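## Task

Find the yellow foam block lying on the floor beneath a desk and place it inside the tote near the door so that no part of it sticks out past the tote's rim. It must stay there without the robot supporting it. The robot must not tip over or finish leaning.

## Robot and tools

Robot: a Hello Robot Stretch 4, about 1.6 m tall, with one arm. It has an omni-wheel base (its rim lies within 0.23 m of the base origin), a lift that slides up a mast, a telescoping arm that reaches forward, a wrist with yaw, pitch and roll, and a two-finger gripper. It carries four cameras: head_camera, head_left_camera, head_right_camera (head, looking down and ahead) and wrist_camera (on the gripper). Loose objects may occasionally get nudged by something else.

Frames: the base frame sits on the floor under the base centre, x ahead, y to the left, z up. hand_pose is a point between the open fingertips, expressed in the base frame; its printed value can be somewhat off. The odometry frame is where the base frame was when the scene began. Headings are positive to the left, from -3.142 to 3.142.

execute_actions(actions, cameras): actions is a list holding a single action, or empty to just read the state and images. One action may contain "base", "joints", or both, plus optional "pace" and "contact_limits"; alternatively it contains only {"end_of_arm": "enable_torque"}, which restores any wrist or gripper motor that shut off, holding it where it is. Everything in one action starts at once and may finish at different times; nothing lasts more than 15 s.
- base: exactly one relative move from the current position: {"translate_m": d} straight ahead (positive) or back, -2 to 2 m; {"strafe_m": d} sideways, left positive, -2 to 2 m; {"rotate_rad": d} spin in place, counter-clockwise (left) positive, -3.2 to 3.2. It is measured from the base position in the most recent state report.
- joints: a name-keyed object of absolute targets (not offsets): lift_m 0 to 1.2 m; arm_m 0 to 0.55 m of extension; wrist_yaw_rad -1.134 to 4.276 (0 straight ahead, positive turns left, 3.14 tucked back, above 3.4 may hit the arm); wrist_pitch_rad -1.117 to 4.259 (0 level, 1.57 pointing down); wrist_roll_rad -1.117 to 4.259 (0 fingers level, positive turns clockwise viewed from behind); gripper_m -0.038 to 0.141, the fingertip gap in metres (negative makes the tips squeeze together). Targets past a limit get clipped and the result reports it; an unknown key or any other bad value rejects the whole call.
- pace: "slow", "default", "fast" or "max". Base speeds are 0.1/0.3/0.4/0.6 m/s and turning 1/2/3/4 rad/s; with the lift above 0.2 these drop, down to 0.3 m/s and 1 rad/s at full height.
- contact_limits: only {"arm_m": value}, 0 (gentlest) to 0.75 (firmest), default 0.5; governs how hard the arm pushes before stopping.
- cameras: list of camera names or "all"; omitted/null means all, [] means none.
A joint or base not named in an action may still be driving to its earlier target, which the statuses do not reveal. If a result reports a stop, any later motion, wait or finished_scene calls in that same reply are skipped.

wait(seconds): 0 to 10 s with no new command; returns state and images. zoom_image(camera, region): enlarges [x0, y0, x1, y1] pixels of that camera's latest full image, at most 504x504. read_manual(section): licence text only, moves nothing. finished_scene(scene): ends the numbered scene (1 or 2) irreversibly and reports success; the next scene's task appears in its result. Replying without any tool call ends everything.

Reading results: base_status and joint_status tell how each commanded motion ended: "done"; "off_target" (stopped short, may still push); "contact_stop_at_<key>" (hit something; that part goes slack, a slack lift may sag under load, slack wheels may drift); "limit_stop_at_<name>", including limit_stop_at_tilt (leaning beyond 6 degrees; lift, arm and wheels go slack and ignore commands until it straightens) and limit_stop_at_own_body (self-collision guard, likely with the gripper pitched up below -0.2 and rolled below -0.4 or above 4; you may still move away); "time_out"; "torque_fault" (a wrist or gripper motor overloaded and went limp until enable_torque). After such stops the old target is dropped. on_its_own lists uncommanded effects; its "held at" is the held target, not the actual position. "done" for the base means the wheels turned as told, even if slipping. base_odometry is wheel-based; if turned_by_wheels and turned_by_imu differ by over about 0.1 rad, something was hit or slipped, and heading error is roughly their difference. base_tilt gives forward/right lean in degrees (fixed bias up to 1.5). motor_effort is percent of maximum, positive toward larger joint values, with the peak of the last action in brackets; for wheel_0, wheel_1, wheel_2 positive means turning right. Effort outside its rest range at rest suggests pushing or carrying; a load in a level gripper shifts wrist_pitch effort. lidar_m: 12 distances in metres, 30-degree sectors counter-clockwise starting straight ahead (4th left, 7th behind, 10th right), seeing from about 0.15 m up, so desk tops register; "-" means nothing seen or closer than 0.25 m. wrist_depth_mm: a 7x7 grid of median depths, 100 to 2000 mm, "-" if unknown; the robot's own parts appear.

Grasping: command gripper_m smaller than the object's width; tighter values grip harder and pull the object toward the wrist. Neither the reading nor "done" proves a hold; a firm grip usually shows in gripper_m effort. If fingertips snag on the floor, raise the lift. To unfold the wrist at the start, send lift_m 0.4 with wrist_yaw_rad 0 together.

Avoid: tipping (do not drive or turn carrying over 1 kg with arm_m above 0.2, especially fast), steady shoves with a raised gripper, pressing the gripper into things during base or arm moves, drops, slams and hard hits. Release the item fully inside the tote before ending the scene. Camera calibration (intrinsics K, distortion, T_world_to_cam mapping base frame to camera) is provided and may be slightly off; fewer seconds of robot motion is better.

Each tool is called after "Call:" as name(argument=value, ...), one argument or row to a line, values as JSON.

## Session

Call:
execute_actions(
  actions=[],
)

Scene clock: 0.00 s.
base_odometry: x=+0.000 y=+0.000 heading=+0.000 (m, m, rad; odometry frame)
turned_by_wheels: +0.000 (rad since the last result)
turned_by_imu: +0.000 (rad since the last result)
base_tilt: forward=-0.4 right=-0.3 (deg)
lidar_m: 0.83 0.79 0.90 1.46 1.46 1.06 0.85 0.86 0.93 1.40 1.89 1.00
base_status: not commanded
joint_positions: lift_m=+0.185 arm_m=+0.000 wrist_yaw_rad=+3.180 wrist_pitch_rad=+0.020 wrist_roll_rad=+0.010 gripper_m=+0.057
joint_status: not commanded
motor_effort: lift_m=+18 arm_m=+0 wrist_yaw_rad=+0 wrist_pitch_rad=-7 wrist_roll_rad=-2 gripper_m=-4 wheel_0=+0 wheel_1=+0 wheel_2=+0 (%)
hand_pose: x=-0.1204 y=+0.0763 z=+0.3572 quat_wxyz=(-0.019, -0.010, +0.005, +1.000) (m; base frame)
wrist_depth_mm: - 140 235 1078 1138 1255 1397 / - 113 139 1078 1138 1255 1336 / - 110 138 1060 1138 1205 1308 / - 120 148 1060 1118 1229 1308 / 140 144 976 1042 1118 1229 1281 / 213 917 211 1042 211 1182 1281 / 214 891 917 144 960 917 946
pictures: head_camera, head_left_camera, head_right_camera, wrist_camera
Images, in order (width x height): head_camera 420x560, head_left_camera 420x672, head_right_camera 420x672, wrist_camera 616x392.

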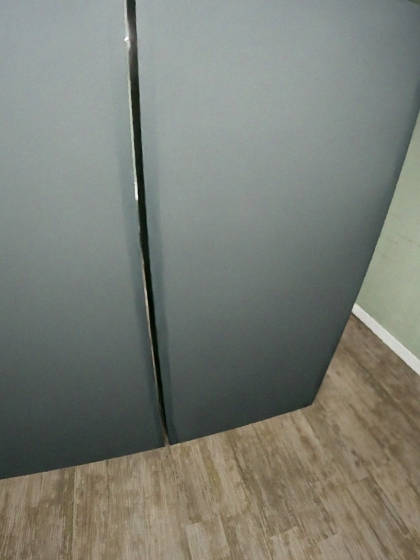

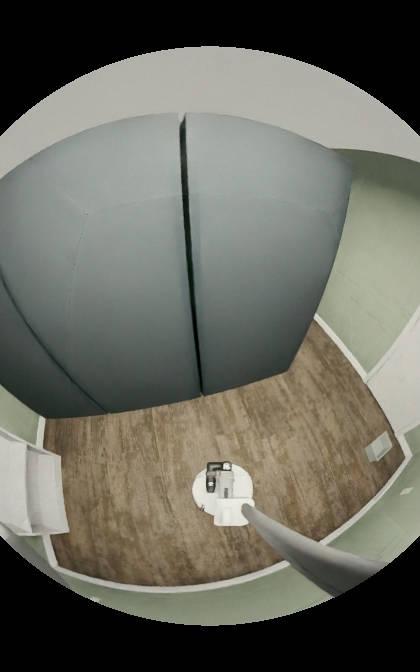

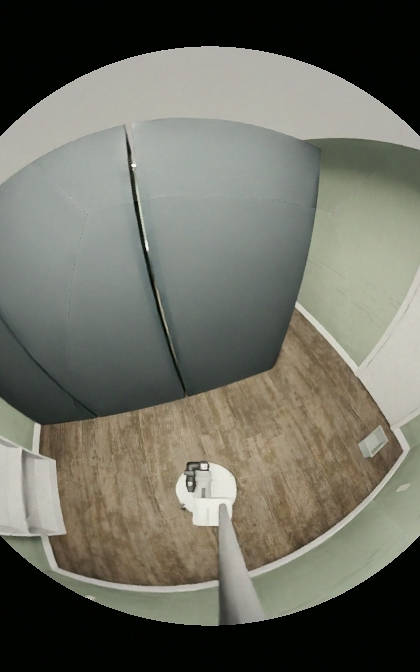

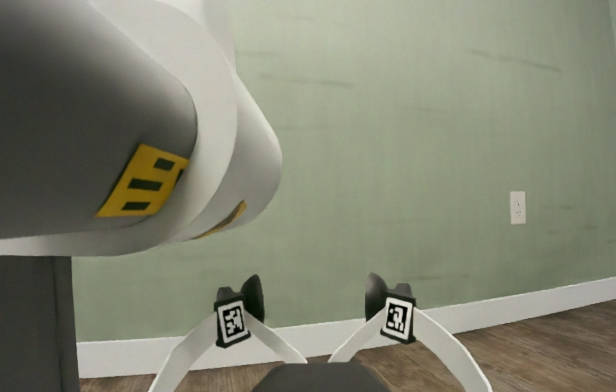

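Call:
execute_actions(
  actions=[
    {"base":{"rotate_rad":0.64},"pace":"fast"},
  ],
  cameras=[],
)

Call:
execute_actions(
  actions=[
    {"base":{"strafe_m":-1.57},"pace":"max"},
  ],
  cameras=[],
)

Call:
execute_actions(
  actions=[
    {"base":{"rotate_rad":-0.32},"pace":"fast"},
  ],
  cameras=["head_camera","head_left_camera"],
)

Scene clock: 2.17 s.
base_odometry: x=+0.000 y=+0.000 heading=+0.640 (m, m, rad; odometry frame)
turned_by_wheels: +0.640 (rad since the last result)
turned_by_imu: +0.647 (rad since the last result)
base_tilt: forward=-0.4 right=-0.2 (deg)
lidar_m: 0.81 0.98 1.46 1.43 0.99 0.85 0.87 1.04 1.90 1.93 0.92 0.81
base_status: done
joint_positions: lift_m=+0.185 arm_m=+0.000 wrist_yaw_rad=+3.180 wrist_pitch_rad=+0.020 wrist_roll_rad=+0.010 gripper_m=+0.057
joint_status: not commanded
motor_effort: lift_m=+19(18) arm_m=+0(0) wrist_yaw_rad=+0(1) wrist_pitch_rad=-7(7) wrist_roll_rad=-1(1) gripper_m=+0(2) wheel_0=+0(7) wheel_1=+0(6) wheel_2=+1(7) (%)
hand_pose: x=-0.1204 y=+0.0763 z=+0.3572 quat_wxyz=(-0.019, -0.010, +0.005, +1.000) (m; base frame)
wrist_depth_mm: - 140 236 1025 946 878 809 / - 113 139 1025 946 866 809 / - 110 138 1008 946 866 809 / - 120 148 1025 946 878 820 / 140 144 1078 1025 946 866 809 / 213 1205 212 1025 212 866 809 / 215 1025 904 145 891 831 798
pictures: none
No camera images: the call's "cameras" was empty. Leave "cameras" out to get every camera's image.

Scene clock: 6.17 s.
base_odometry: x=+0.938 y=-1.259 heading=+0.640 (m, m, rad; odometry frame)
turned_by_wheels: +0.000 (rad since the last result)
turned_by_imu: +0.007 (rad since the last result)
base_tilt: forward=-0.4 right=-0.3 (deg)
lidar_m: 0.87 0.55 0.79 2.53 1.54 0.80 0.80 0.50 0.44 0.44 0.54 1.04
base_status: done
joint_positions: lift_m=+0.185 arm_m=+0.000 wrist_yaw_rad=+3.180 wrist_pitch_rad=+0.020 wrist_roll_rad=+0.010 gripper_m=+0.057
joint_status: not commanded
motor_effort: lift_m=+18(19) arm_m=+0(0) wrist_yaw_rad=-1(1) wrist_pitch_rad=-7(8) wrist_roll_rad=-2(1) gripper_m=-2(0) wheel_0=-2(14) wheel_1=+0(14) wheel_2=+1(0) (%)
hand_pose: x=-0.1204 y=+0.0763 z=+0.3572 quat_wxyz=(-0.019, -0.010, +0.005, +1.000) (m; base frame)
wrist_depth_mm: - 140 235 1537 1397 1308 1229 / - 113 139 1499 1397 1308 1229 / - 110 138 1537 1430 1336 1229 / - 120 148 1537 1397 1281 1229 / 140 144 976 1499 1430 1336 1205 / 214 683 211 1366 211 1255 1182 / 215 676 904 144 854 904 931
pictures: none
No camera images: the call's "cameras" was empty. Leave "cameras" out to get every camera's image.

Scene clock: 7.10 s.
base_odometry: x=+0.938 y=-1.259 heading=+0.320 (m, m, rad; odometry frame)
turned_by_wheels: -0.320 (rad since the last result)
turned_by_imu: -0.323 (rad since the last result)
base_tilt: forward=-0.4 right=-0.2 (deg)
lidar_m: 1.69 0.68 0.59 1.40 1.97 1.42 0.84 0.61 0.43 0.43 0.47 0.65
base_status: done
joint_positions: lift_m=+0.185 arm_m=+0.000 wrist_yaw_rad=+3.180 wrist_pitch_rad=+0.020 wrist_roll_rad=+0.010 gripper_m=+0.057
joint_status: not commanded
motor_effort: lift_m=+18(18) arm_m=+0(0) wrist_yaw_rad=-1(1) wrist_pitch_rad=-9(8) wrist_roll_rad=-2(2) gripper_m=-2(1) wheel_0=+1(3) wheel_1=+0(7) wheel_2=-2(8) (%)
hand_pose: x=-0.1204 y=+0.0763 z=+0.3572 quat_wxyz=(-0.019, -0.010, +0.005, +1.000) (m; base frame)
wrist_depth_mm: - 140 236 1464 1499 1464 1430 / - 113 139 1499 1464 1499 1430 / - 110 138 1464 1464 1430 1430 / - 120 148 1464 1464 1464 1430 / 140 144 1499 1430 1464 1430 1430 / 214 1008 211 1397 212 1397 1336 / 215 917 917 145 946 904 946
pictures: head_camera, head_left_camera
Images, in order (width x height): head_camera 420x560, head_left_camera 420x672.

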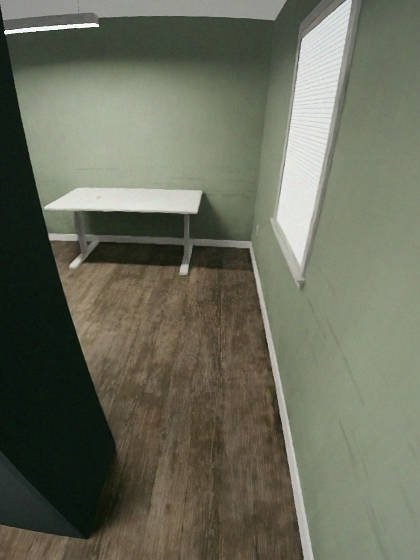

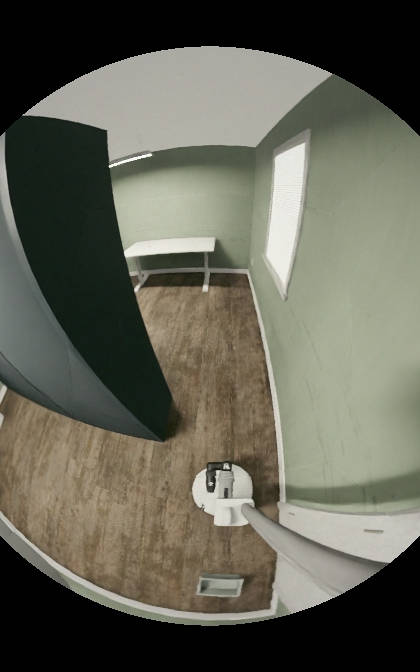

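Call:
execute_actions(
  actions=[
    {"base":{"translate_m":1.4},"joints":{"lift_m":0.4,"wrist_yaw_rad":0},"pace":"max"},
  ],
  cameras=[],
)

Call:
execute_actions(
  actions=[
    {"base":{"rotate_rad":1.2},"joints":{"lift_m":0.2},"pace":"fast"},
  ],
)

Scene clock: 11.17 s.
base_odometry: x=+2.267 y=-0.818 heading=+0.320 (m, m, rad; odometry frame)
turned_by_wheels: +0.000 (rad since the last result)
turned_by_imu: -0.002 (rad since the last result)
base_tilt: forward=-0.5 right=-0.2 (deg)
lidar_m: 1.21 1.23 1.74 2.30 0.82 0.75 1.77 0.65 0.45 0.41 0.43 0.60
base_status: done
joint_positions: lift_m=+0.400 arm_m=+0.000 wrist_yaw_rad=+0.000 wrist_pitch_rad=+0.020 wrist_roll_rad=+0.010 gripper_m=+0.057
joint_status: all done
motor_effort: lift_m=+19(18) arm_m=+0(0) wrist_yaw_rad=-1(5) wrist_pitch_rad=-6(6) wrist_roll_rad=-1(2) gripper_m=-1(1) wheel_0=-2(8) wheel_1=-1(7) wheel_2=+1(12) (%)
hand_pose: x=+0.4597 y=-0.0873 z=+0.5723 quat_wxyz=(+1.000, +0.005, +0.010, +0.000) (m; base frame)
wrist_depth_mm: 1808 1708 1756 1756 1537 768 517 / 1756 1756 1708 1756 1537 778 504 / 1756 1756 1756 1708 1576 788 535 / 1708 1756 1708 1708 1618 798 554 / 1756 1756 1708 1756 1661 798 554 / 1756 1756 211 1756 212 798 564 / 1499 1499 1336 145 1308 676 559
pictures: none
No camera images: the call's "cameras" was empty. Leave "cameras" out to get every camera's image.

Scene clock: 12.73 s.
base_odometry: x=+2.267 y=-0.818 heading=+1.520 (m, m, rad; odometry frame)
turned_by_wheels: +1.200 (rad since the last result)
turned_by_imu: +1.213 (rad since the last result)
base_tilt: forward=-0.4 right=-0.3 (deg)
lidar_m: 2.02 1.48 0.75 0.82 1.17 0.55 0.43 0.40 0.47 0.72 1.18 1.31
base_status: done
joint_positions: lift_m=+0.200 arm_m=+0.000 wrist_yaw_rad=+0.000 wrist_pitch_rad=+0.020 wrist_roll_rad=+0.010 gripper_m=+0.057
joint_status: all done
motor_effort: lift_m=+16(18) arm_m=+0(0) wrist_yaw_rad=-1(2) wrist_pitch_rad=-8(7) wrist_roll_rad=-2(2) gripper_m=-2(0) wheel_0=-1(7) wheel_1=+1(7) wheel_2=+2(9) (%)
hand_pose: x=+0.4597 y=-0.0874 z=+0.3726 quat_wxyz=(+1.000, +0.005, +0.010, +0.000) (m; base frame)
wrist_depth_mm: - - - - - - 1756 / - - - - - - 1708 / - - - - - 1661 1366 / - - - - - - 1808 / - - - - - - 1808 / 1499 1537 211 1537 212 1430 1366 / 1025 1042 931 144 960 931 960
pictures: head_camera, head_left_camera, head_right_camera, wrist_camera
camera_calibration (this result's frames):
wrist_camera: T_world_to_cam=[[0.0106634, -0.999791, -0.0174289, -0.0777002], [0.0172528, 0.0176113, -0.999696, 0.436988], [0.999794, 0.0103594, 0.017437, -0.240783], [0, 0, 0, 1]] pos_world=[0.234023, -0.0828855, 0.439699]
Images, in order (width x height): head_camera 420x560, head_left_camera 420x672, head_right_camera 420x672, wrist_camera 616x392.

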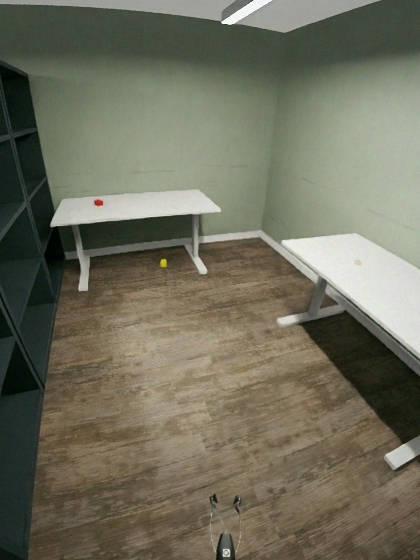

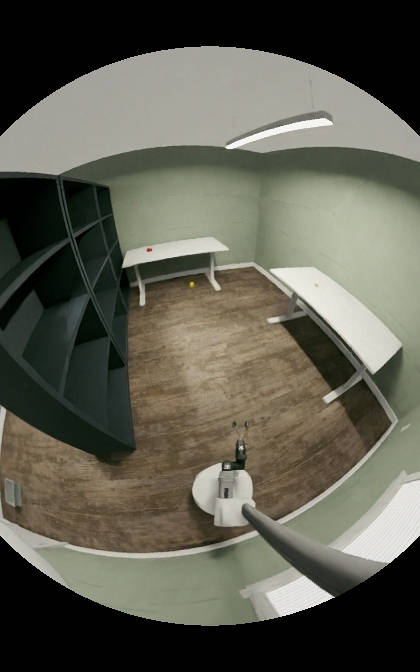

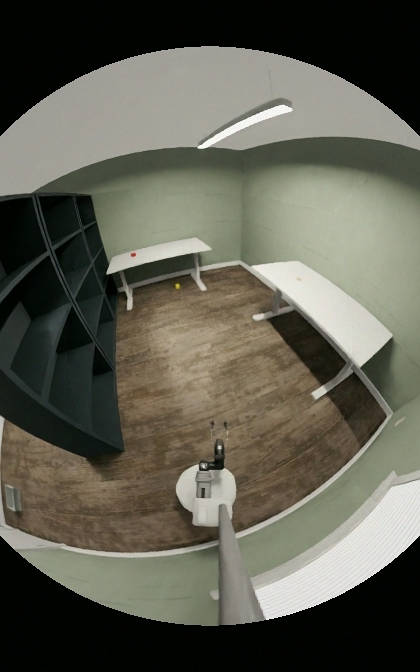

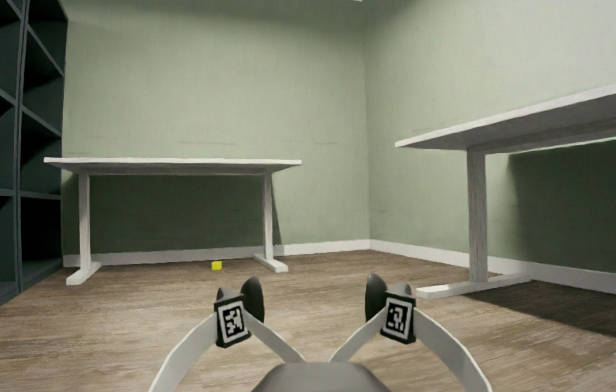

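Call:
execute_actions(
  actions=[
    {"base":{"rotate_rad":0.22},"pace":"fast"},
  ],
  cameras=[],
)

Call:
execute_actions(
  actions=[
    {"base":{"translate_m":1.9},"joints":{"arm_m":0.2,"wrist_pitch_rad":0.6,"gripper_m":0.13,"lift_m":0.1},"pace":"max"},
  ],
  cameras=["head_camera","wrist_camera"],
)

Scene clock: 13.93 s.
base_odometry: x=+2.267 y=-0.818 heading=+1.740 (m, m, rad; odometry frame)
turned_by_wheels: +0.220 (rad since the last result)
turned_by_imu: +0.222 (rad since the last result)
base_tilt: forward=-0.4 right=-0.2 (deg)
lidar_m: 2.49 0.99 0.75 2.21 0.80 0.49 0.41 0.42 0.52 1.17 1.17 1.50
base_status: done
joint_positions: lift_m=+0.200 arm_m=+0.000 wrist_yaw_rad=+0.000 wrist_pitch_rad=+0.020 wrist_roll_rad=+0.010 gripper_m=+0.057
joint_status: not commanded
motor_effort: lift_m=+16(16) arm_m=+0(0) wrist_yaw_rad=-2(2) wrist_pitch_rad=-6(6) wrist_roll_rad=-1(1) gripper_m=-5(6) wheel_0=-2(7) wheel_1=+2(6) wheel_2=+2(8) (%)
hand_pose: x=+0.4597 y=-0.0874 z=+0.3726 quat_wxyz=(+1.000, +0.005, +0.010, +0.000) (m; base frame)
wrist_depth_mm: 1921 - - - - - - / 1464 - - - - - - / 1921 - - - - - - / 1863 - - - - - - / 1921 - - - - - - / 1308 1499 211 1537 213 1430 1366 / 1042 1025 931 145 960 931 960
pictures: none
No camera images: the call's "cameras" was empty. Leave "cameras" out to get every camera's image.

Scene clock: 18.67 s.
base_odometry: x=+1.946 y=+1.055 heading=+1.740 (m, m, rad; odometry frame)
turned_by_wheels: +0.000 (rad since the last result)
turned_by_imu: -0.003 (rad since the last result)
base_tilt: forward=-0.4 right=-0.3 (deg)
lidar_m: 0.60 0.63 0.79 0.84 0.87 1.10 2.32 1.57 0.99 0.90 1.70 0.68
base_status: done
joint_positions: lift_m=+0.100 arm_m=+0.199 wrist_yaw_rad=+0.000 wrist_pitch_rad=+0.602 wrist_roll_rad=+0.010 gripper_m=+0.130
joint_status: all done
motor_effort: lift_m=+17(19) arm_m=+7(9) wrist_yaw_rad=+0(0) wrist_pitch_rad=-4(5) wrist_roll_rad=-1(2) gripper_m=+0(3) wheel_0=-2(8) wheel_1=-1(8) wheel_2=+0(15) (%)
hand_pose: x=+0.6074 y=-0.0874 z=+0.1150 quat_wxyz=(+0.955, +0.005, +0.296, -0.001) (m; base frame)
wrist_depth_mm: 820 854 891 917 976 960 1008 / 854 904 917 946 960 759 960 / 750 732 715 707 707 634 707 / 564 554 544 544 539 530 500 / 445 445 442 442 436 433 424 / 368 357 357 370 364 338 355 / 322 315 317 146 314 307 312
pictures: head_camera, wrist_camera
camera_calibration (this result's frames):
wrist_camera: T_world_to_cam=[[-0.000698633, -0.999793, -0.0203179, -0.0765572], [-0.534656, 0.0175435, -0.844888, 0.494371], [0.84507, 0.0102728, -0.534558, -0.22656], [0, 0, 0, 1]] pos_world=[0.455724, -0.0828869, 0.295023]
Images, in order (width x height): head_camera 420x560, wrist_camera 616x392.

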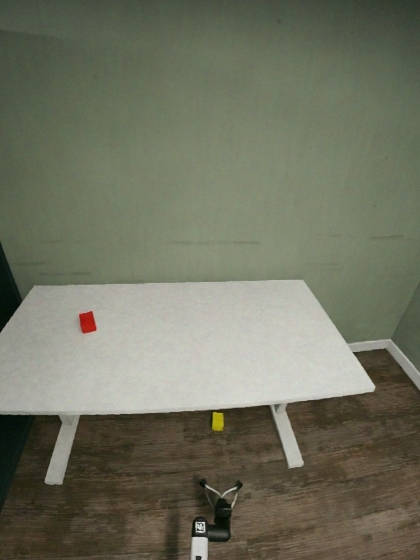

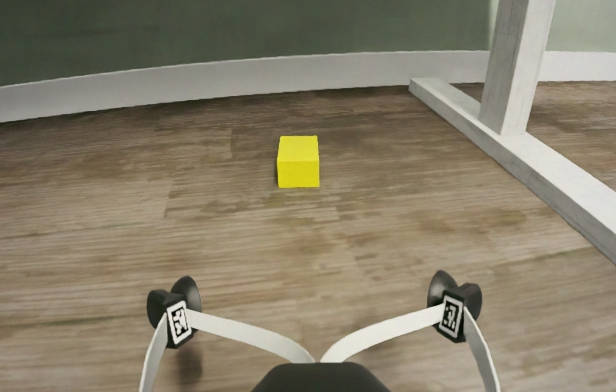

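Call:
execute_actions(
  actions=[
    {"base":{"strafe_m":0.022},"joints":{"arm_m":0.45,"lift_m":0.022},"pace":"fast"},
  ],
  cameras=["wrist_camera"],
)

Scene clock: 20.87 s.
base_odometry: x=+1.925 y=+1.051 heading=+1.740 (m, m, rad; odometry frame)
turned_by_wheels: +0.000 (rad since the last result)
turned_by_imu: +0.000 (rad since the last result)
base_tilt: forward=-0.5 right=-0.2 (deg)
lidar_m: 0.59 0.61 0.78 0.82 0.84 1.04 2.30 1.58 0.98 0.94 1.73 0.68
base_status: done
joint_positions: lift_m=+0.022 arm_m=+0.449 wrist_yaw_rad=+0.000 wrist_pitch_rad=+0.602 wrist_roll_rad=+0.010 gripper_m=+0.130
joint_status: all done
motor_effort: lift_m=+16(18) arm_m=+8(9) wrist_yaw_rad=-1(0) wrist_pitch_rad=-6(5) wrist_roll_rad=-1(1) gripper_m=-1(0) wheel_0=+2(11) wheel_1=+0(10) wheel_2=+0(0) (%)
hand_pose: x=+0.8574 y=-0.0874 z=+0.0371 quat_wxyz=(+0.955, +0.005, +0.296, -0.001) (m; base frame)
wrist_depth_mm: 609 634 661 683 707 723 759 / 640 661 691 707 723 683 778 / 554 539 530 521 517 517 473 / 410 404 399 315 394 392 387 / 324 325 324 303 319 315 310 / 268 260 262 271 266 247 260 / 235 229 231 146 229 225 -
pictures: wrist_camera
camera_calibration (this result's frames):
wrist_camera: T_world_to_cam=[[-0.00061731, -0.999793, -0.0203177, -0.0780151], [-0.534734, 0.0174989, -0.844839, 0.562267], [0.84502, 0.010343, -0.534634, -0.479389], [0, 0, 0, 1]] pos_world=[0.705708, -0.0828798, 0.217143]
Images, in order (width x height): wrist_camera 616x392.

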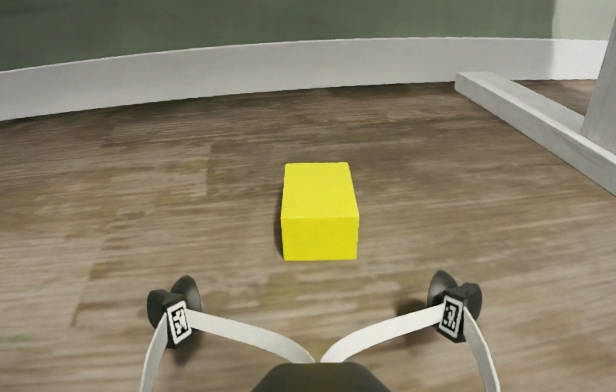

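Call:
execute_actions(
  actions=[
    {"base":{"translate_m":0.05},"joints":{"arm_m":0.522,"lift_m":0.016}},
  ],
  cameras=["wrist_camera"],
)

Call:
execute_actions(
  actions=[
    {"joints":{"gripper_m":0.02}},
  ],
  cameras=["wrist_camera"],
)

Scene clock: 22.33 s.
base_odometry: x=+1.916 y=+1.100 heading=+1.740 (m, m, rad; odometry frame)
turned_by_wheels: +0.000 (rad since the last result)
turned_by_imu: +0.000 (rad since the last result)
base_tilt: forward=-0.3 right=-0.3 (deg)
lidar_m: 0.52 0.58 0.72 0.83 0.83 1.05 2.35 1.58 1.01 0.93 1.67 0.61
base_status: done
joint_positions: lift_m=+0.016 arm_m=+0.521 wrist_yaw_rad=+0.000 wrist_pitch_rad=+0.602 wrist_roll_rad=+0.010 gripper_m=+0.130
joint_status: all done
motor_effort: lift_m=+16(15) arm_m=+7(9) wrist_yaw_rad=-1(0) wrist_pitch_rad=-4(5) wrist_roll_rad=-1(1) gripper_m=-1(3) wheel_0=+2(5) wheel_1=+1(4) wheel_2=+1(9) (%)
hand_pose: x=+0.9294 y=-0.0874 z=+0.0311 quat_wxyz=(+0.955, +0.005, +0.296, -0.001) (m; base frame)
wrist_depth_mm: 517 530 554 574 591 615 634 / 539 554 580 603 621 634 654 / 535 517 508 504 496 496 452 / 399 394 389 384 384 379 377 / 315 315 315 246 309 306 303 / 260 254 254 206 214 239 253 / 228 223 224 146 216 218 -
pictures: wrist_camera
camera_calibration (this result's frames):
wrist_camera: T_world_to_cam=[[-0.000758548, -0.999793, -0.0203177, -0.0779942], [-0.53473, 0.0175745, -0.84484, 0.595725], [0.845023, 0.0102236, -0.534633, -0.543415], [0, 0, 0, 1]] pos_world=[0.777691, -0.0828919, 0.211181]
Images, in order (width x height): wrist_camera 616x392.

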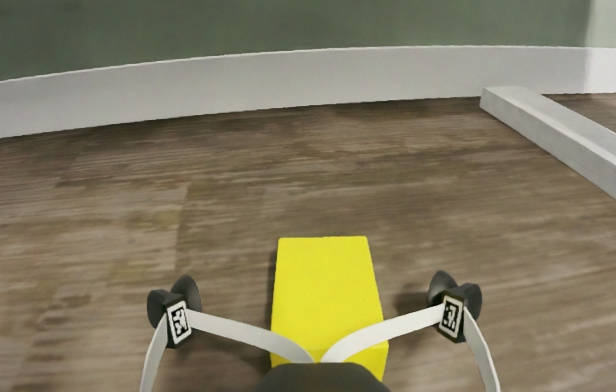

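Scene clock: 24.33 s.
base_odometry: x=+1.916 y=+1.100 heading=+1.740 (m, m, rad; odometry frame)
turned_by_wheels: +0.000 (rad since the last result)
turned_by_imu: +0.000 (rad since the last result)
base_tilt: forward=-0.4 right=-0.2 (deg)
lidar_m: 0.53 0.56 0.71 0.83 0.85 1.04 2.37 1.55 1.00 0.94 1.69 0.62
base_status: not commanded
joint_positions: lift_m=+0.016 arm_m=+0.521 wrist_yaw_rad=+0.000 wrist_pitch_rad=+0.602 wrist_roll_rad=+0.010 gripper_m=+0.020
joint_status: all done
motor_effort: lift_m=+16(16) arm_m=+8(8) wrist_yaw_rad=-1(1) wrist_pitch_rad=-6(5) wrist_roll_rad=-1(1) gripper_m=-18(18) wheel_0=+2(2) wheel_1=+0(0) wheel_2=+1(1) (%)
hand_pose: x=+0.9294 y=-0.0874 z=+0.0311 quat_wxyz=(+0.955, +0.005, +0.296, -0.001) (m; base frame)
wrist_depth_mm: 517 535 549 574 591 615 640 / 535 559 580 603 621 634 661 / 535 525 512 504 500 496 455 / 399 392 387 387 382 377 379 / 315 315 315 235 307 304 303 / 260 262 198 197 192 256 252 / 228 222 217 173 215 188 -
pictures: wrist_camera
camera_calibration (this result's frames):
wrist_camera: T_world_to_cam=[[-0.000758429, -0.999793, -0.0203177, -0.0779943], [-0.53473, 0.0175744, -0.84484, 0.595726], [0.845023, 0.0102237, -0.534632, -0.543416], [0, 0, 0, 1]] pos_world=[0.777692, -0.0828919, 0.211181]
Images, in order (width x height): wrist_camera 616x392.

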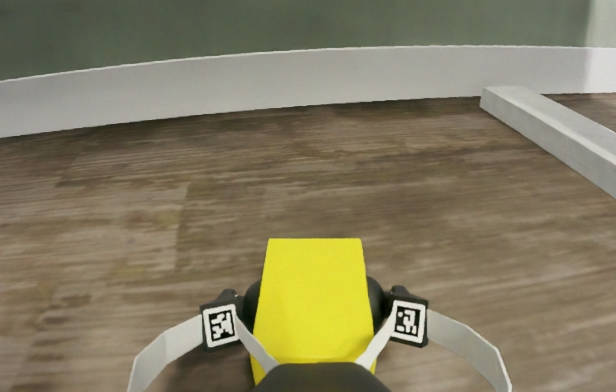

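Call:
execute_actions(
  actions=[
    {"base":{"translate_m":-1.93},"joints":{"arm_m":0.08,"lift_m":0.2},"pace":"max"},
  ],
  cameras=["wrist_camera"],
)

Call:
execute_actions(
  actions=[
    {"base":{"rotate_rad":1.69},"pace":"fast"},
  ],
  cameras=["head_camera","wrist_camera"],
)

Scene clock: 29.37 s.
base_odometry: x=+2.242 y=-0.802 heading=+1.741 (m, m, rad; odometry frame)
turned_by_wheels: +0.000 (rad since the last result)
turned_by_imu: +0.004 (rad since the last result)
base_tilt: forward=-0.3 right=-0.3 (deg)
lidar_m: 2.46 0.98 0.70 2.18 0.80 0.52 0.43 0.43 0.56 1.22 1.19 1.48
base_status: done
joint_positions: lift_m=+0.200 arm_m=+0.081 wrist_yaw_rad=+0.000 wrist_pitch_rad=+0.602 wrist_roll_rad=+0.010 gripper_m=+0.020
joint_status: all done
motor_effort: lift_m=+20(22) arm_m=-7(10) wrist_yaw_rad=+0(2) wrist_pitch_rad=-6(7) wrist_roll_rad=-2(1) gripper_m=-19(16) wheel_0=+2(8) wheel_1=+2(7) wheel_2=-1(15) (%)
hand_pose: x=+0.4900 y=-0.0875 z=+0.2147 quat_wxyz=(+0.955, +0.005, +0.297, -0.002) (m; base frame)
wrist_depth_mm: 1618 - - - - - - / 1336 1499 1430 1397 1397 1366 1336 / 1008 991 976 960 960 931 946 / 759 741 741 732 723 715 715 / 603 603 597 235 585 580 569 / 496 496 198 196 191 484 480 / 433 421 413 172 410 283 421
pictures: wrist_camera
camera_calibration (this result's frames):
wrist_camera: T_world_to_cam=[[-0.000990761, -0.999793, -0.0203168, -0.0745375], [-0.535069, 0.0176938, -0.844623, 0.515991], [0.844808, 0.010034, -0.534975, -0.0738145], [0, 0, 0, 1]] pos_world=[0.338376, -0.0829112, 0.394815]
Images, in order (width x height): wrist_camera 616x392.

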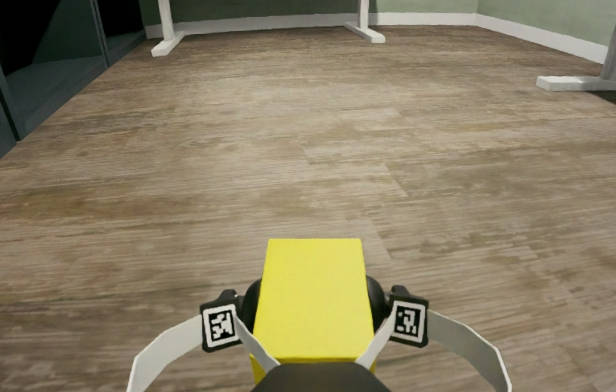

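Scene clock: 31.17 s.
base_odometry: x=+2.242 y=-0.802 heading=-2.853 (m, m, rad; odometry frame)
turned_by_wheels: +1.690 (rad since the last result)
turned_by_imu: +1.708 (rad since the last result)
base_tilt: forward=-0.4 right=-0.3 (deg)
lidar_m: 2.05 0.70 0.48 0.40 0.45 0.64 1.19 1.25 1.65 2.47 0.81 0.73
base_status: done
joint_positions: lift_m=+0.200 arm_m=+0.081 wrist_yaw_rad=+0.000 wrist_pitch_rad=+0.602 wrist_roll_rad=+0.010 gripper_m=+0.020
joint_status: not commanded
motor_effort: lift_m=+20(20) arm_m=-8(7) wrist_yaw_rad=-1(2) wrist_pitch_rad=-6(5) wrist_roll_rad=-1(2) gripper_m=-17(18) wheel_0=+0(7) wheel_1=+0(7) wheel_2=+2(8) (%)
hand_pose: x=+0.4900 y=-0.0874 z=+0.2147 quat_wxyz=(+0.955, +0.005, +0.297, -0.001) (m; base frame)
wrist_depth_mm: 891 1255 - - - - 508 / 854 1205 1430 1397 1397 1160 512 / 842 991 960 946 946 723 512 / 741 750 750 723 723 683 517 / 597 597 597 236 585 585 521 / 496 496 198 196 191 484 480 / 433 421 413 173 407 283 418
pictures: head_camera, wrist_camera
camera_calibration (this result's frames):
wrist_camera: T_world_to_cam=[[-0.000633081, -0.999793, -0.0203188, -0.0746269], [-0.535066, 0.0175042, -0.844629, 0.515998], [0.84481, 0.0103372, -0.534967, -0.0738259], [0, 0, 0, 1]] pos_world=[0.338414, -0.0828804, 0.394816]
Images, in order (width x height): head_camera 420x560, wrist_camera 616x392.

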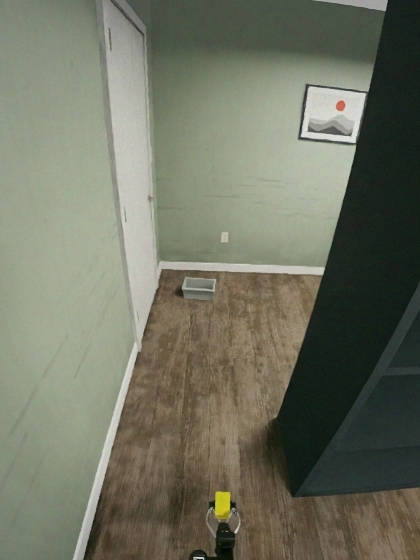

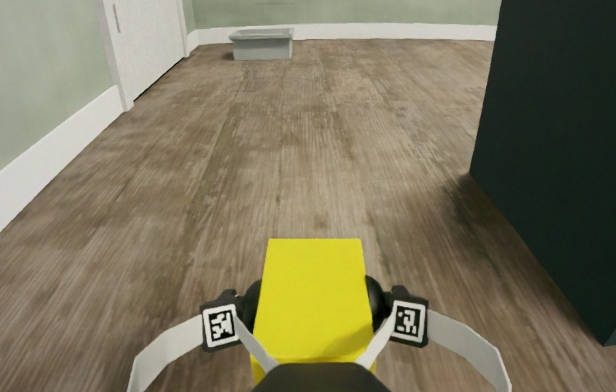

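Call:
execute_actions(
  actions=[
    {"base":{"translate_m":1.6},"joints":{"lift_m":0.3},"pace":"max"},
  ],
  cameras=["head_camera","wrist_camera"],
)

Scene clock: 35.60 s.
base_odometry: x=+0.708 y=-1.259 heading=-2.853 (m, m, rad; odometry frame)
turned_by_wheels: +0.000 (rad since the last result)
turned_by_imu: -0.002 (rad since the last result)
base_tilt: forward=-0.4 right=-0.3 (deg)
lidar_m: 0.57 0.60 0.48 0.48 0.54 0.71 1.86 0.70 0.77 1.96 1.62 1.17
base_status: done
joint_positions: lift_m=+0.300 arm_m=+0.081 wrist_yaw_rad=+0.000 wrist_pitch_rad=+0.602 wrist_roll_rad=+0.010 gripper_m=+0.020
joint_status: all done
motor_effort: lift_m=+19(22) arm_m=-7(8) wrist_yaw_rad=+0(1) wrist_pitch_rad=-5(8) wrist_roll_rad=-1(2) gripper_m=-17(19) wheel_0=-1(6) wheel_1=+0(7) wheel_2=+1(15) (%)
hand_pose: x=+0.4900 y=-0.0874 z=+0.3148 quat_wxyz=(+0.955, +0.005, +0.297, -0.001) (m; base frame)
wrist_depth_mm: 741 750 750 768 759 778 788 / 798 798 809 831 820 842 842 / 842 878 878 891 891 917 904 / 866 904 917 917 904 891 891 / 741 603 591 234 732 732 723 / 512 591 198 197 191 609 591 / 445 424 418 173 508 334 530
pictures: head_camera, wrist_camera
camera_calibration (this result's frames):
wrist_camera: T_world_to_cam=[[-0.000860558, -0.999793, -0.0203188, -0.0725371], [-0.534993, 0.0176268, -0.844673, 0.600464], [0.844856, 0.0101435, -0.534897, -0.0203284], [0, 0, 0, 1]] pos_world=[0.338356, -0.0829002, 0.494848]
Images, in order (width x height): head_camera 420x560, wrist_camera 616x392.

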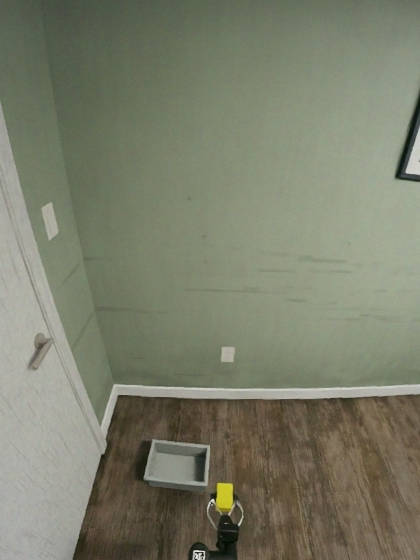

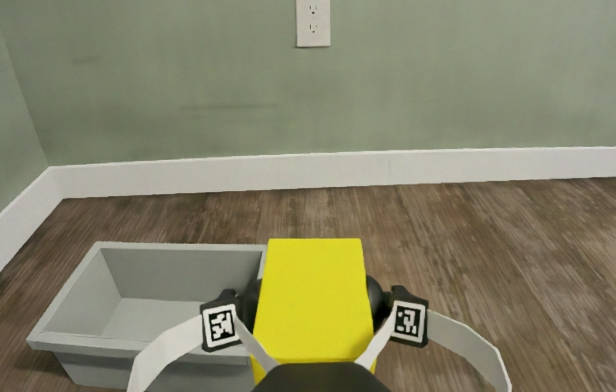

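Call:
execute_actions(
  actions=[
    {"base":{"strafe_m":0.17},"joints":{"lift_m":0.33,"arm_m":0.39,"wrist_pitch_rad":1.15},"pace":"fast"},
  ],
  cameras=["head_camera","wrist_camera"],
)

Scene clock: 37.87 s.
base_odometry: x=+0.756 y=-1.422 heading=-2.852 (m, m, rad; odometry frame)
turned_by_wheels: +0.000 (rad since the last result)
turned_by_imu: -0.001 (rad since the last result)
base_tilt: forward=-0.5 right=-0.3 (deg)
lidar_m: 0.59 0.51 0.33 0.30 0.35 0.50 1.29 0.87 0.80 2.00 1.65 0.61
base_status: done
joint_positions: lift_m=+0.330 arm_m=+0.389 wrist_yaw_rad=+0.000 wrist_pitch_rad=+1.151 wrist_roll_rad=+0.010 gripper_m=+0.020
joint_status: all done
motor_effort: lift_m=+21(22) arm_m=+8(8) wrist_yaw_rad=-1(0) wrist_pitch_rad=-3(1) wrist_roll_rad=-1(1) gripper_m=-16(17) wheel_0=+0(10) wheel_1=+0(10) wheel_2=+1(2) (%)
hand_pose: x=+0.6771 y=-0.0874 z=+0.2446 quat_wxyz=(+0.839, +0.004, +0.544, -0.003) (m; base frame)
wrist_depth_mm: 569 580 597 609 615 627 627 / 615 627 621 621 621 615 621 / 580 580 574 574 569 564 569 / 530 530 530 525 525 521 525 / 492 439 459 235 382 488 484 / 459 402 198 196 191 455 455 / 433 329 424 173 317 291 427
pictures: head_camera, wrist_camera
camera_calibration (this result's frames):
wrist_camera: T_world_to_cam=[[-0.0110691, -0.999796, -0.0168945, -0.067693], [-0.897077, 0.0173929, -0.441532, 0.787908], [0.441736, 0.0102683, -0.897086, 0.14559], [0, 0, 0, 1]] pos_world=[0.641753, -0.0828781, 0.47735]
Images, in order (width x height): head_camera 420x560, wrist_camera 616x392.

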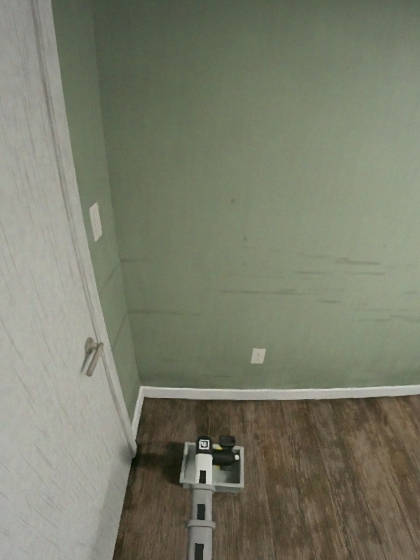

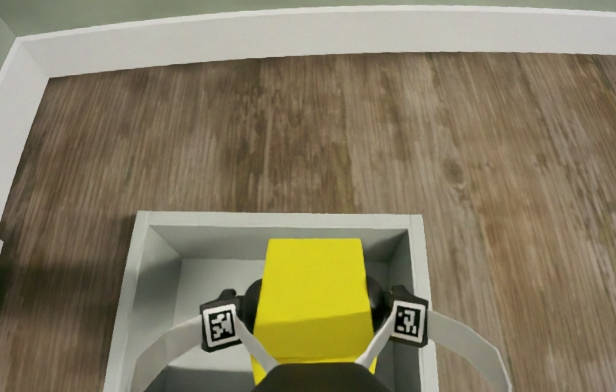

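Call:
execute_actions(
  actions=[
    {"base":{"rotate_rad":0.04},"joints":{"lift_m":0.145,"arm_m":0.402}},
  ],
  cameras=["head_camera","wrist_camera"],
)

Scene clock: 40.07 s.
base_odometry: x=+0.756 y=-1.422 heading=-2.813 (m, m, rad; odometry frame)
turned_by_wheels: +0.040 (rad since the last result)
turned_by_imu: +0.040 (rad since the last result)
base_tilt: forward=-0.3 right=-0.3 (deg)
lidar_m: 0.60 0.48 0.30 0.30 0.36 0.52 1.47 0.80 0.80 2.31 1.57 0.61
base_status: done
joint_positions: lift_m=+0.145 arm_m=+0.401 wrist_yaw_rad=+0.000 wrist_pitch_rad=+1.151 wrist_roll_rad=+0.010 gripper_m=+0.020
joint_status: all done
motor_effort: lift_m=+16(19) arm_m=+8(9) wrist_yaw_rad=-1(1) wrist_pitch_rad=-3(4) wrist_roll_rad=-1(1) gripper_m=-17(18) wheel_0=+0(4) wheel_1=-1(4) wheel_2=+0(4) (%)
hand_pose: x=+0.6891 y=-0.0874 z=+0.0600 quat_wxyz=(+0.839, +0.004, +0.544, -0.003) (m; base frame)
wrist_depth_mm: 421 418 418 410 413 407 410 / 389 387 379 377 377 379 379 / 216 229 224 220 214 211 207 / 198 268 294 286 277 251 198 / 197 287 298 235 296 267 193 / 198 271 198 196 192 241 189 / 202 241 257 172 256 183 -
pictures: head_camera, wrist_camera
camera_calibration (this result's frames):
wrist_camera: T_world_to_cam=[[-0.0111747, -0.999795, -0.0168938, -0.0706189], [-0.897106, 0.0174866, -0.44147, 0.717158], [0.441675, 0.0102222, -0.897117, -0.0252672], [0, 0, 0, 1]] pos_world=[0.653737, -0.0828867, 0.292743]
Images, in order (width x height): head_camera 420x560, wrist_camera 616x392.

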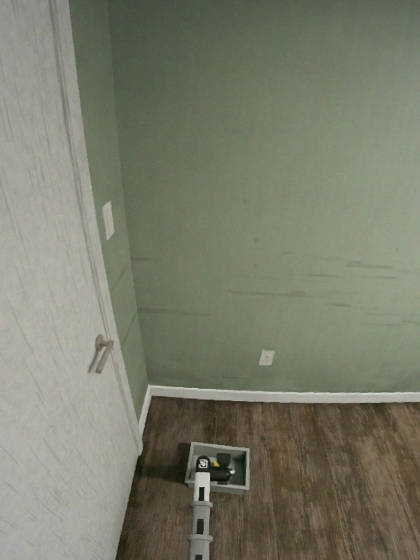

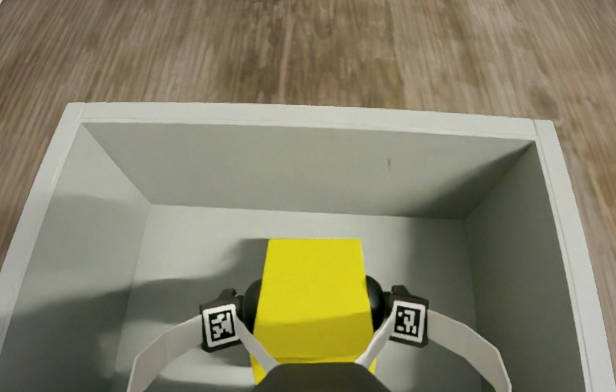

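Call:
execute_actions(
  actions=[
    {"joints":{"lift_m":0.137,"gripper_m":0.085}},
  ],
  cameras=["wrist_camera"],
)

Call:
execute_actions(
  actions=[
    {"joints":{"lift_m":0.28},"pace":"max"},
  ],
  cameras=["head_camera","wrist_camera"],
)

Scene clock: 41.80 s.
base_odometry: x=+0.756 y=-1.422 heading=-2.813 (m, m, rad; odometry frame)
turned_by_wheels: +0.000 (rad since the last result)
turned_by_imu: +0.000 (rad since the last result)
base_tilt: forward=-0.4 right=-0.3 (deg)
lidar_m: 0.60 0.48 0.33 0.29 0.36 0.53 1.48 0.80 0.82 2.26 1.59 0.59
base_status: not commanded
joint_positions: lift_m=+0.137 arm_m=+0.401 wrist_yaw_rad=+0.000 wrist_pitch_rad=+1.151 wrist_roll_rad=+0.010 gripper_m=+0.085
joint_status: all done
motor_effort: lift_m=+16(13) arm_m=+8(8) wrist_yaw_rad=-1(1) wrist_pitch_rad=-2(5) wrist_roll_rad=-1(1) gripper_m=+0(20) wheel_0=+0(0) wheel_1=-1(1) wheel_2=+0(0) (%)
hand_pose: x=+0.6891 y=-0.0874 z=+0.0520 quat_wxyz=(+0.839, +0.004, +0.544, -0.003) (m; base frame)
wrist_depth_mm: 413 407 404 404 402 397 404 / 377 375 368 370 368 368 368 / 206 229 225 220 214 208 200 / 196 267 294 286 277 251 196 / 197 283 290 243 287 267 193 / 197 268 213 228 213 242 189 / 202 249 253 144 252 218 -
pictures: wrist_camera
camera_calibration (this result's frames):
wrist_camera: T_world_to_cam=[[-0.0111936, -0.999795, -0.0168938, -0.0707434], [-0.897105, 0.0175036, -0.44147, 0.713623], [0.441675, 0.0102138, -0.897117, -0.0324574], [0, 0, 0, 1]] pos_world=[0.653739, -0.0828883, 0.28473]
Images, in order (width x height): wrist_camera 616x392.

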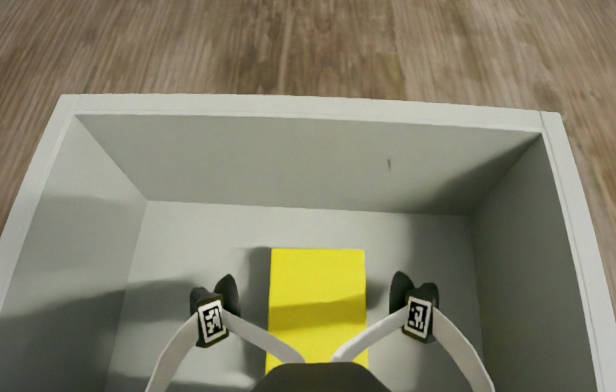

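Scene clock: 42.83 s.
base_odometry: x=+0.757 y=-1.422 heading=-2.813 (m, m, rad; odometry frame)
turned_by_wheels: +0.000 (rad since the last result)
turned_by_imu: +0.000 (rad since the last result)
base_tilt: forward=-0.5 right=-0.2 (deg)
lidar_m: 0.56 0.47 0.34 0.31 0.35 0.54 1.47 0.80 0.82 2.28 1.59 0.58
base_status: not commanded
joint_positions: lift_m=+0.280 arm_m=+0.401 wrist_yaw_rad=+0.000 wrist_pitch_rad=+1.151 wrist_roll_rad=+0.010 gripper_m=+0.085
joint_status: all done
motor_effort: lift_m=+19(23) arm_m=+8(8) wrist_yaw_rad=-1(1) wrist_pitch_rad=-4(3) wrist_roll_rad=-1(1) gripper_m=-3(4) wheel_0=+0(0) wheel_1=-1(1) wheel_2=-1(1) (%)
hand_pose: x=+0.6891 y=-0.0874 z=+0.1947 quat_wxyz=(+0.839, +0.004, +0.544, -0.003) (m; base frame)
wrist_depth_mm: 569 574 585 580 580 585 580 / 564 559 554 554 554 554 559 / 517 517 512 508 504 508 504 / 477 477 477 473 473 466 466 / 442 430 415 407 387 424 433 / 413 366 213 368 213 345 404 / 389 298 384 144 377 309 382
pictures: head_camera, wrist_camera
camera_calibration (this result's frames):
wrist_camera: T_world_to_cam=[[-0.0112264, -0.999794, -0.0168938, -0.0683139], [-0.897105, 0.0175329, -0.441469, 0.776636], [0.441675, 0.0101994, -0.897117, 0.0955386], [0, 0, 0, 1]] pos_world=[0.65376, -0.082891, 0.427416]
Images, in order (width x height): head_camera 420x560, wrist_camera 616x392.

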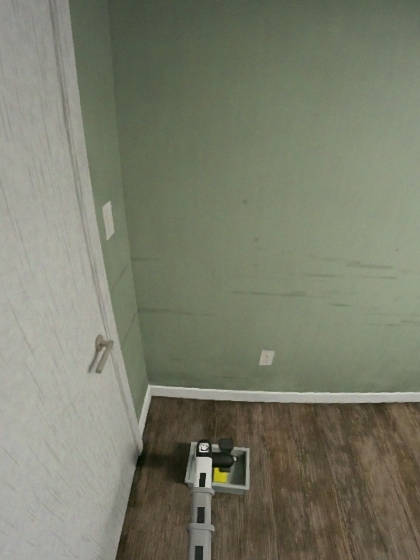

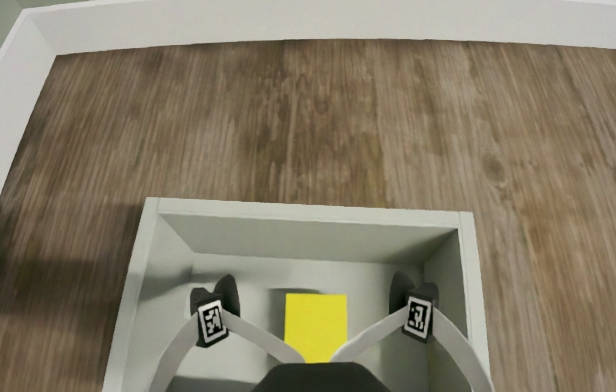

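Call:
finished_scene(
  scene=1,
)

The scene is finished: the task was done.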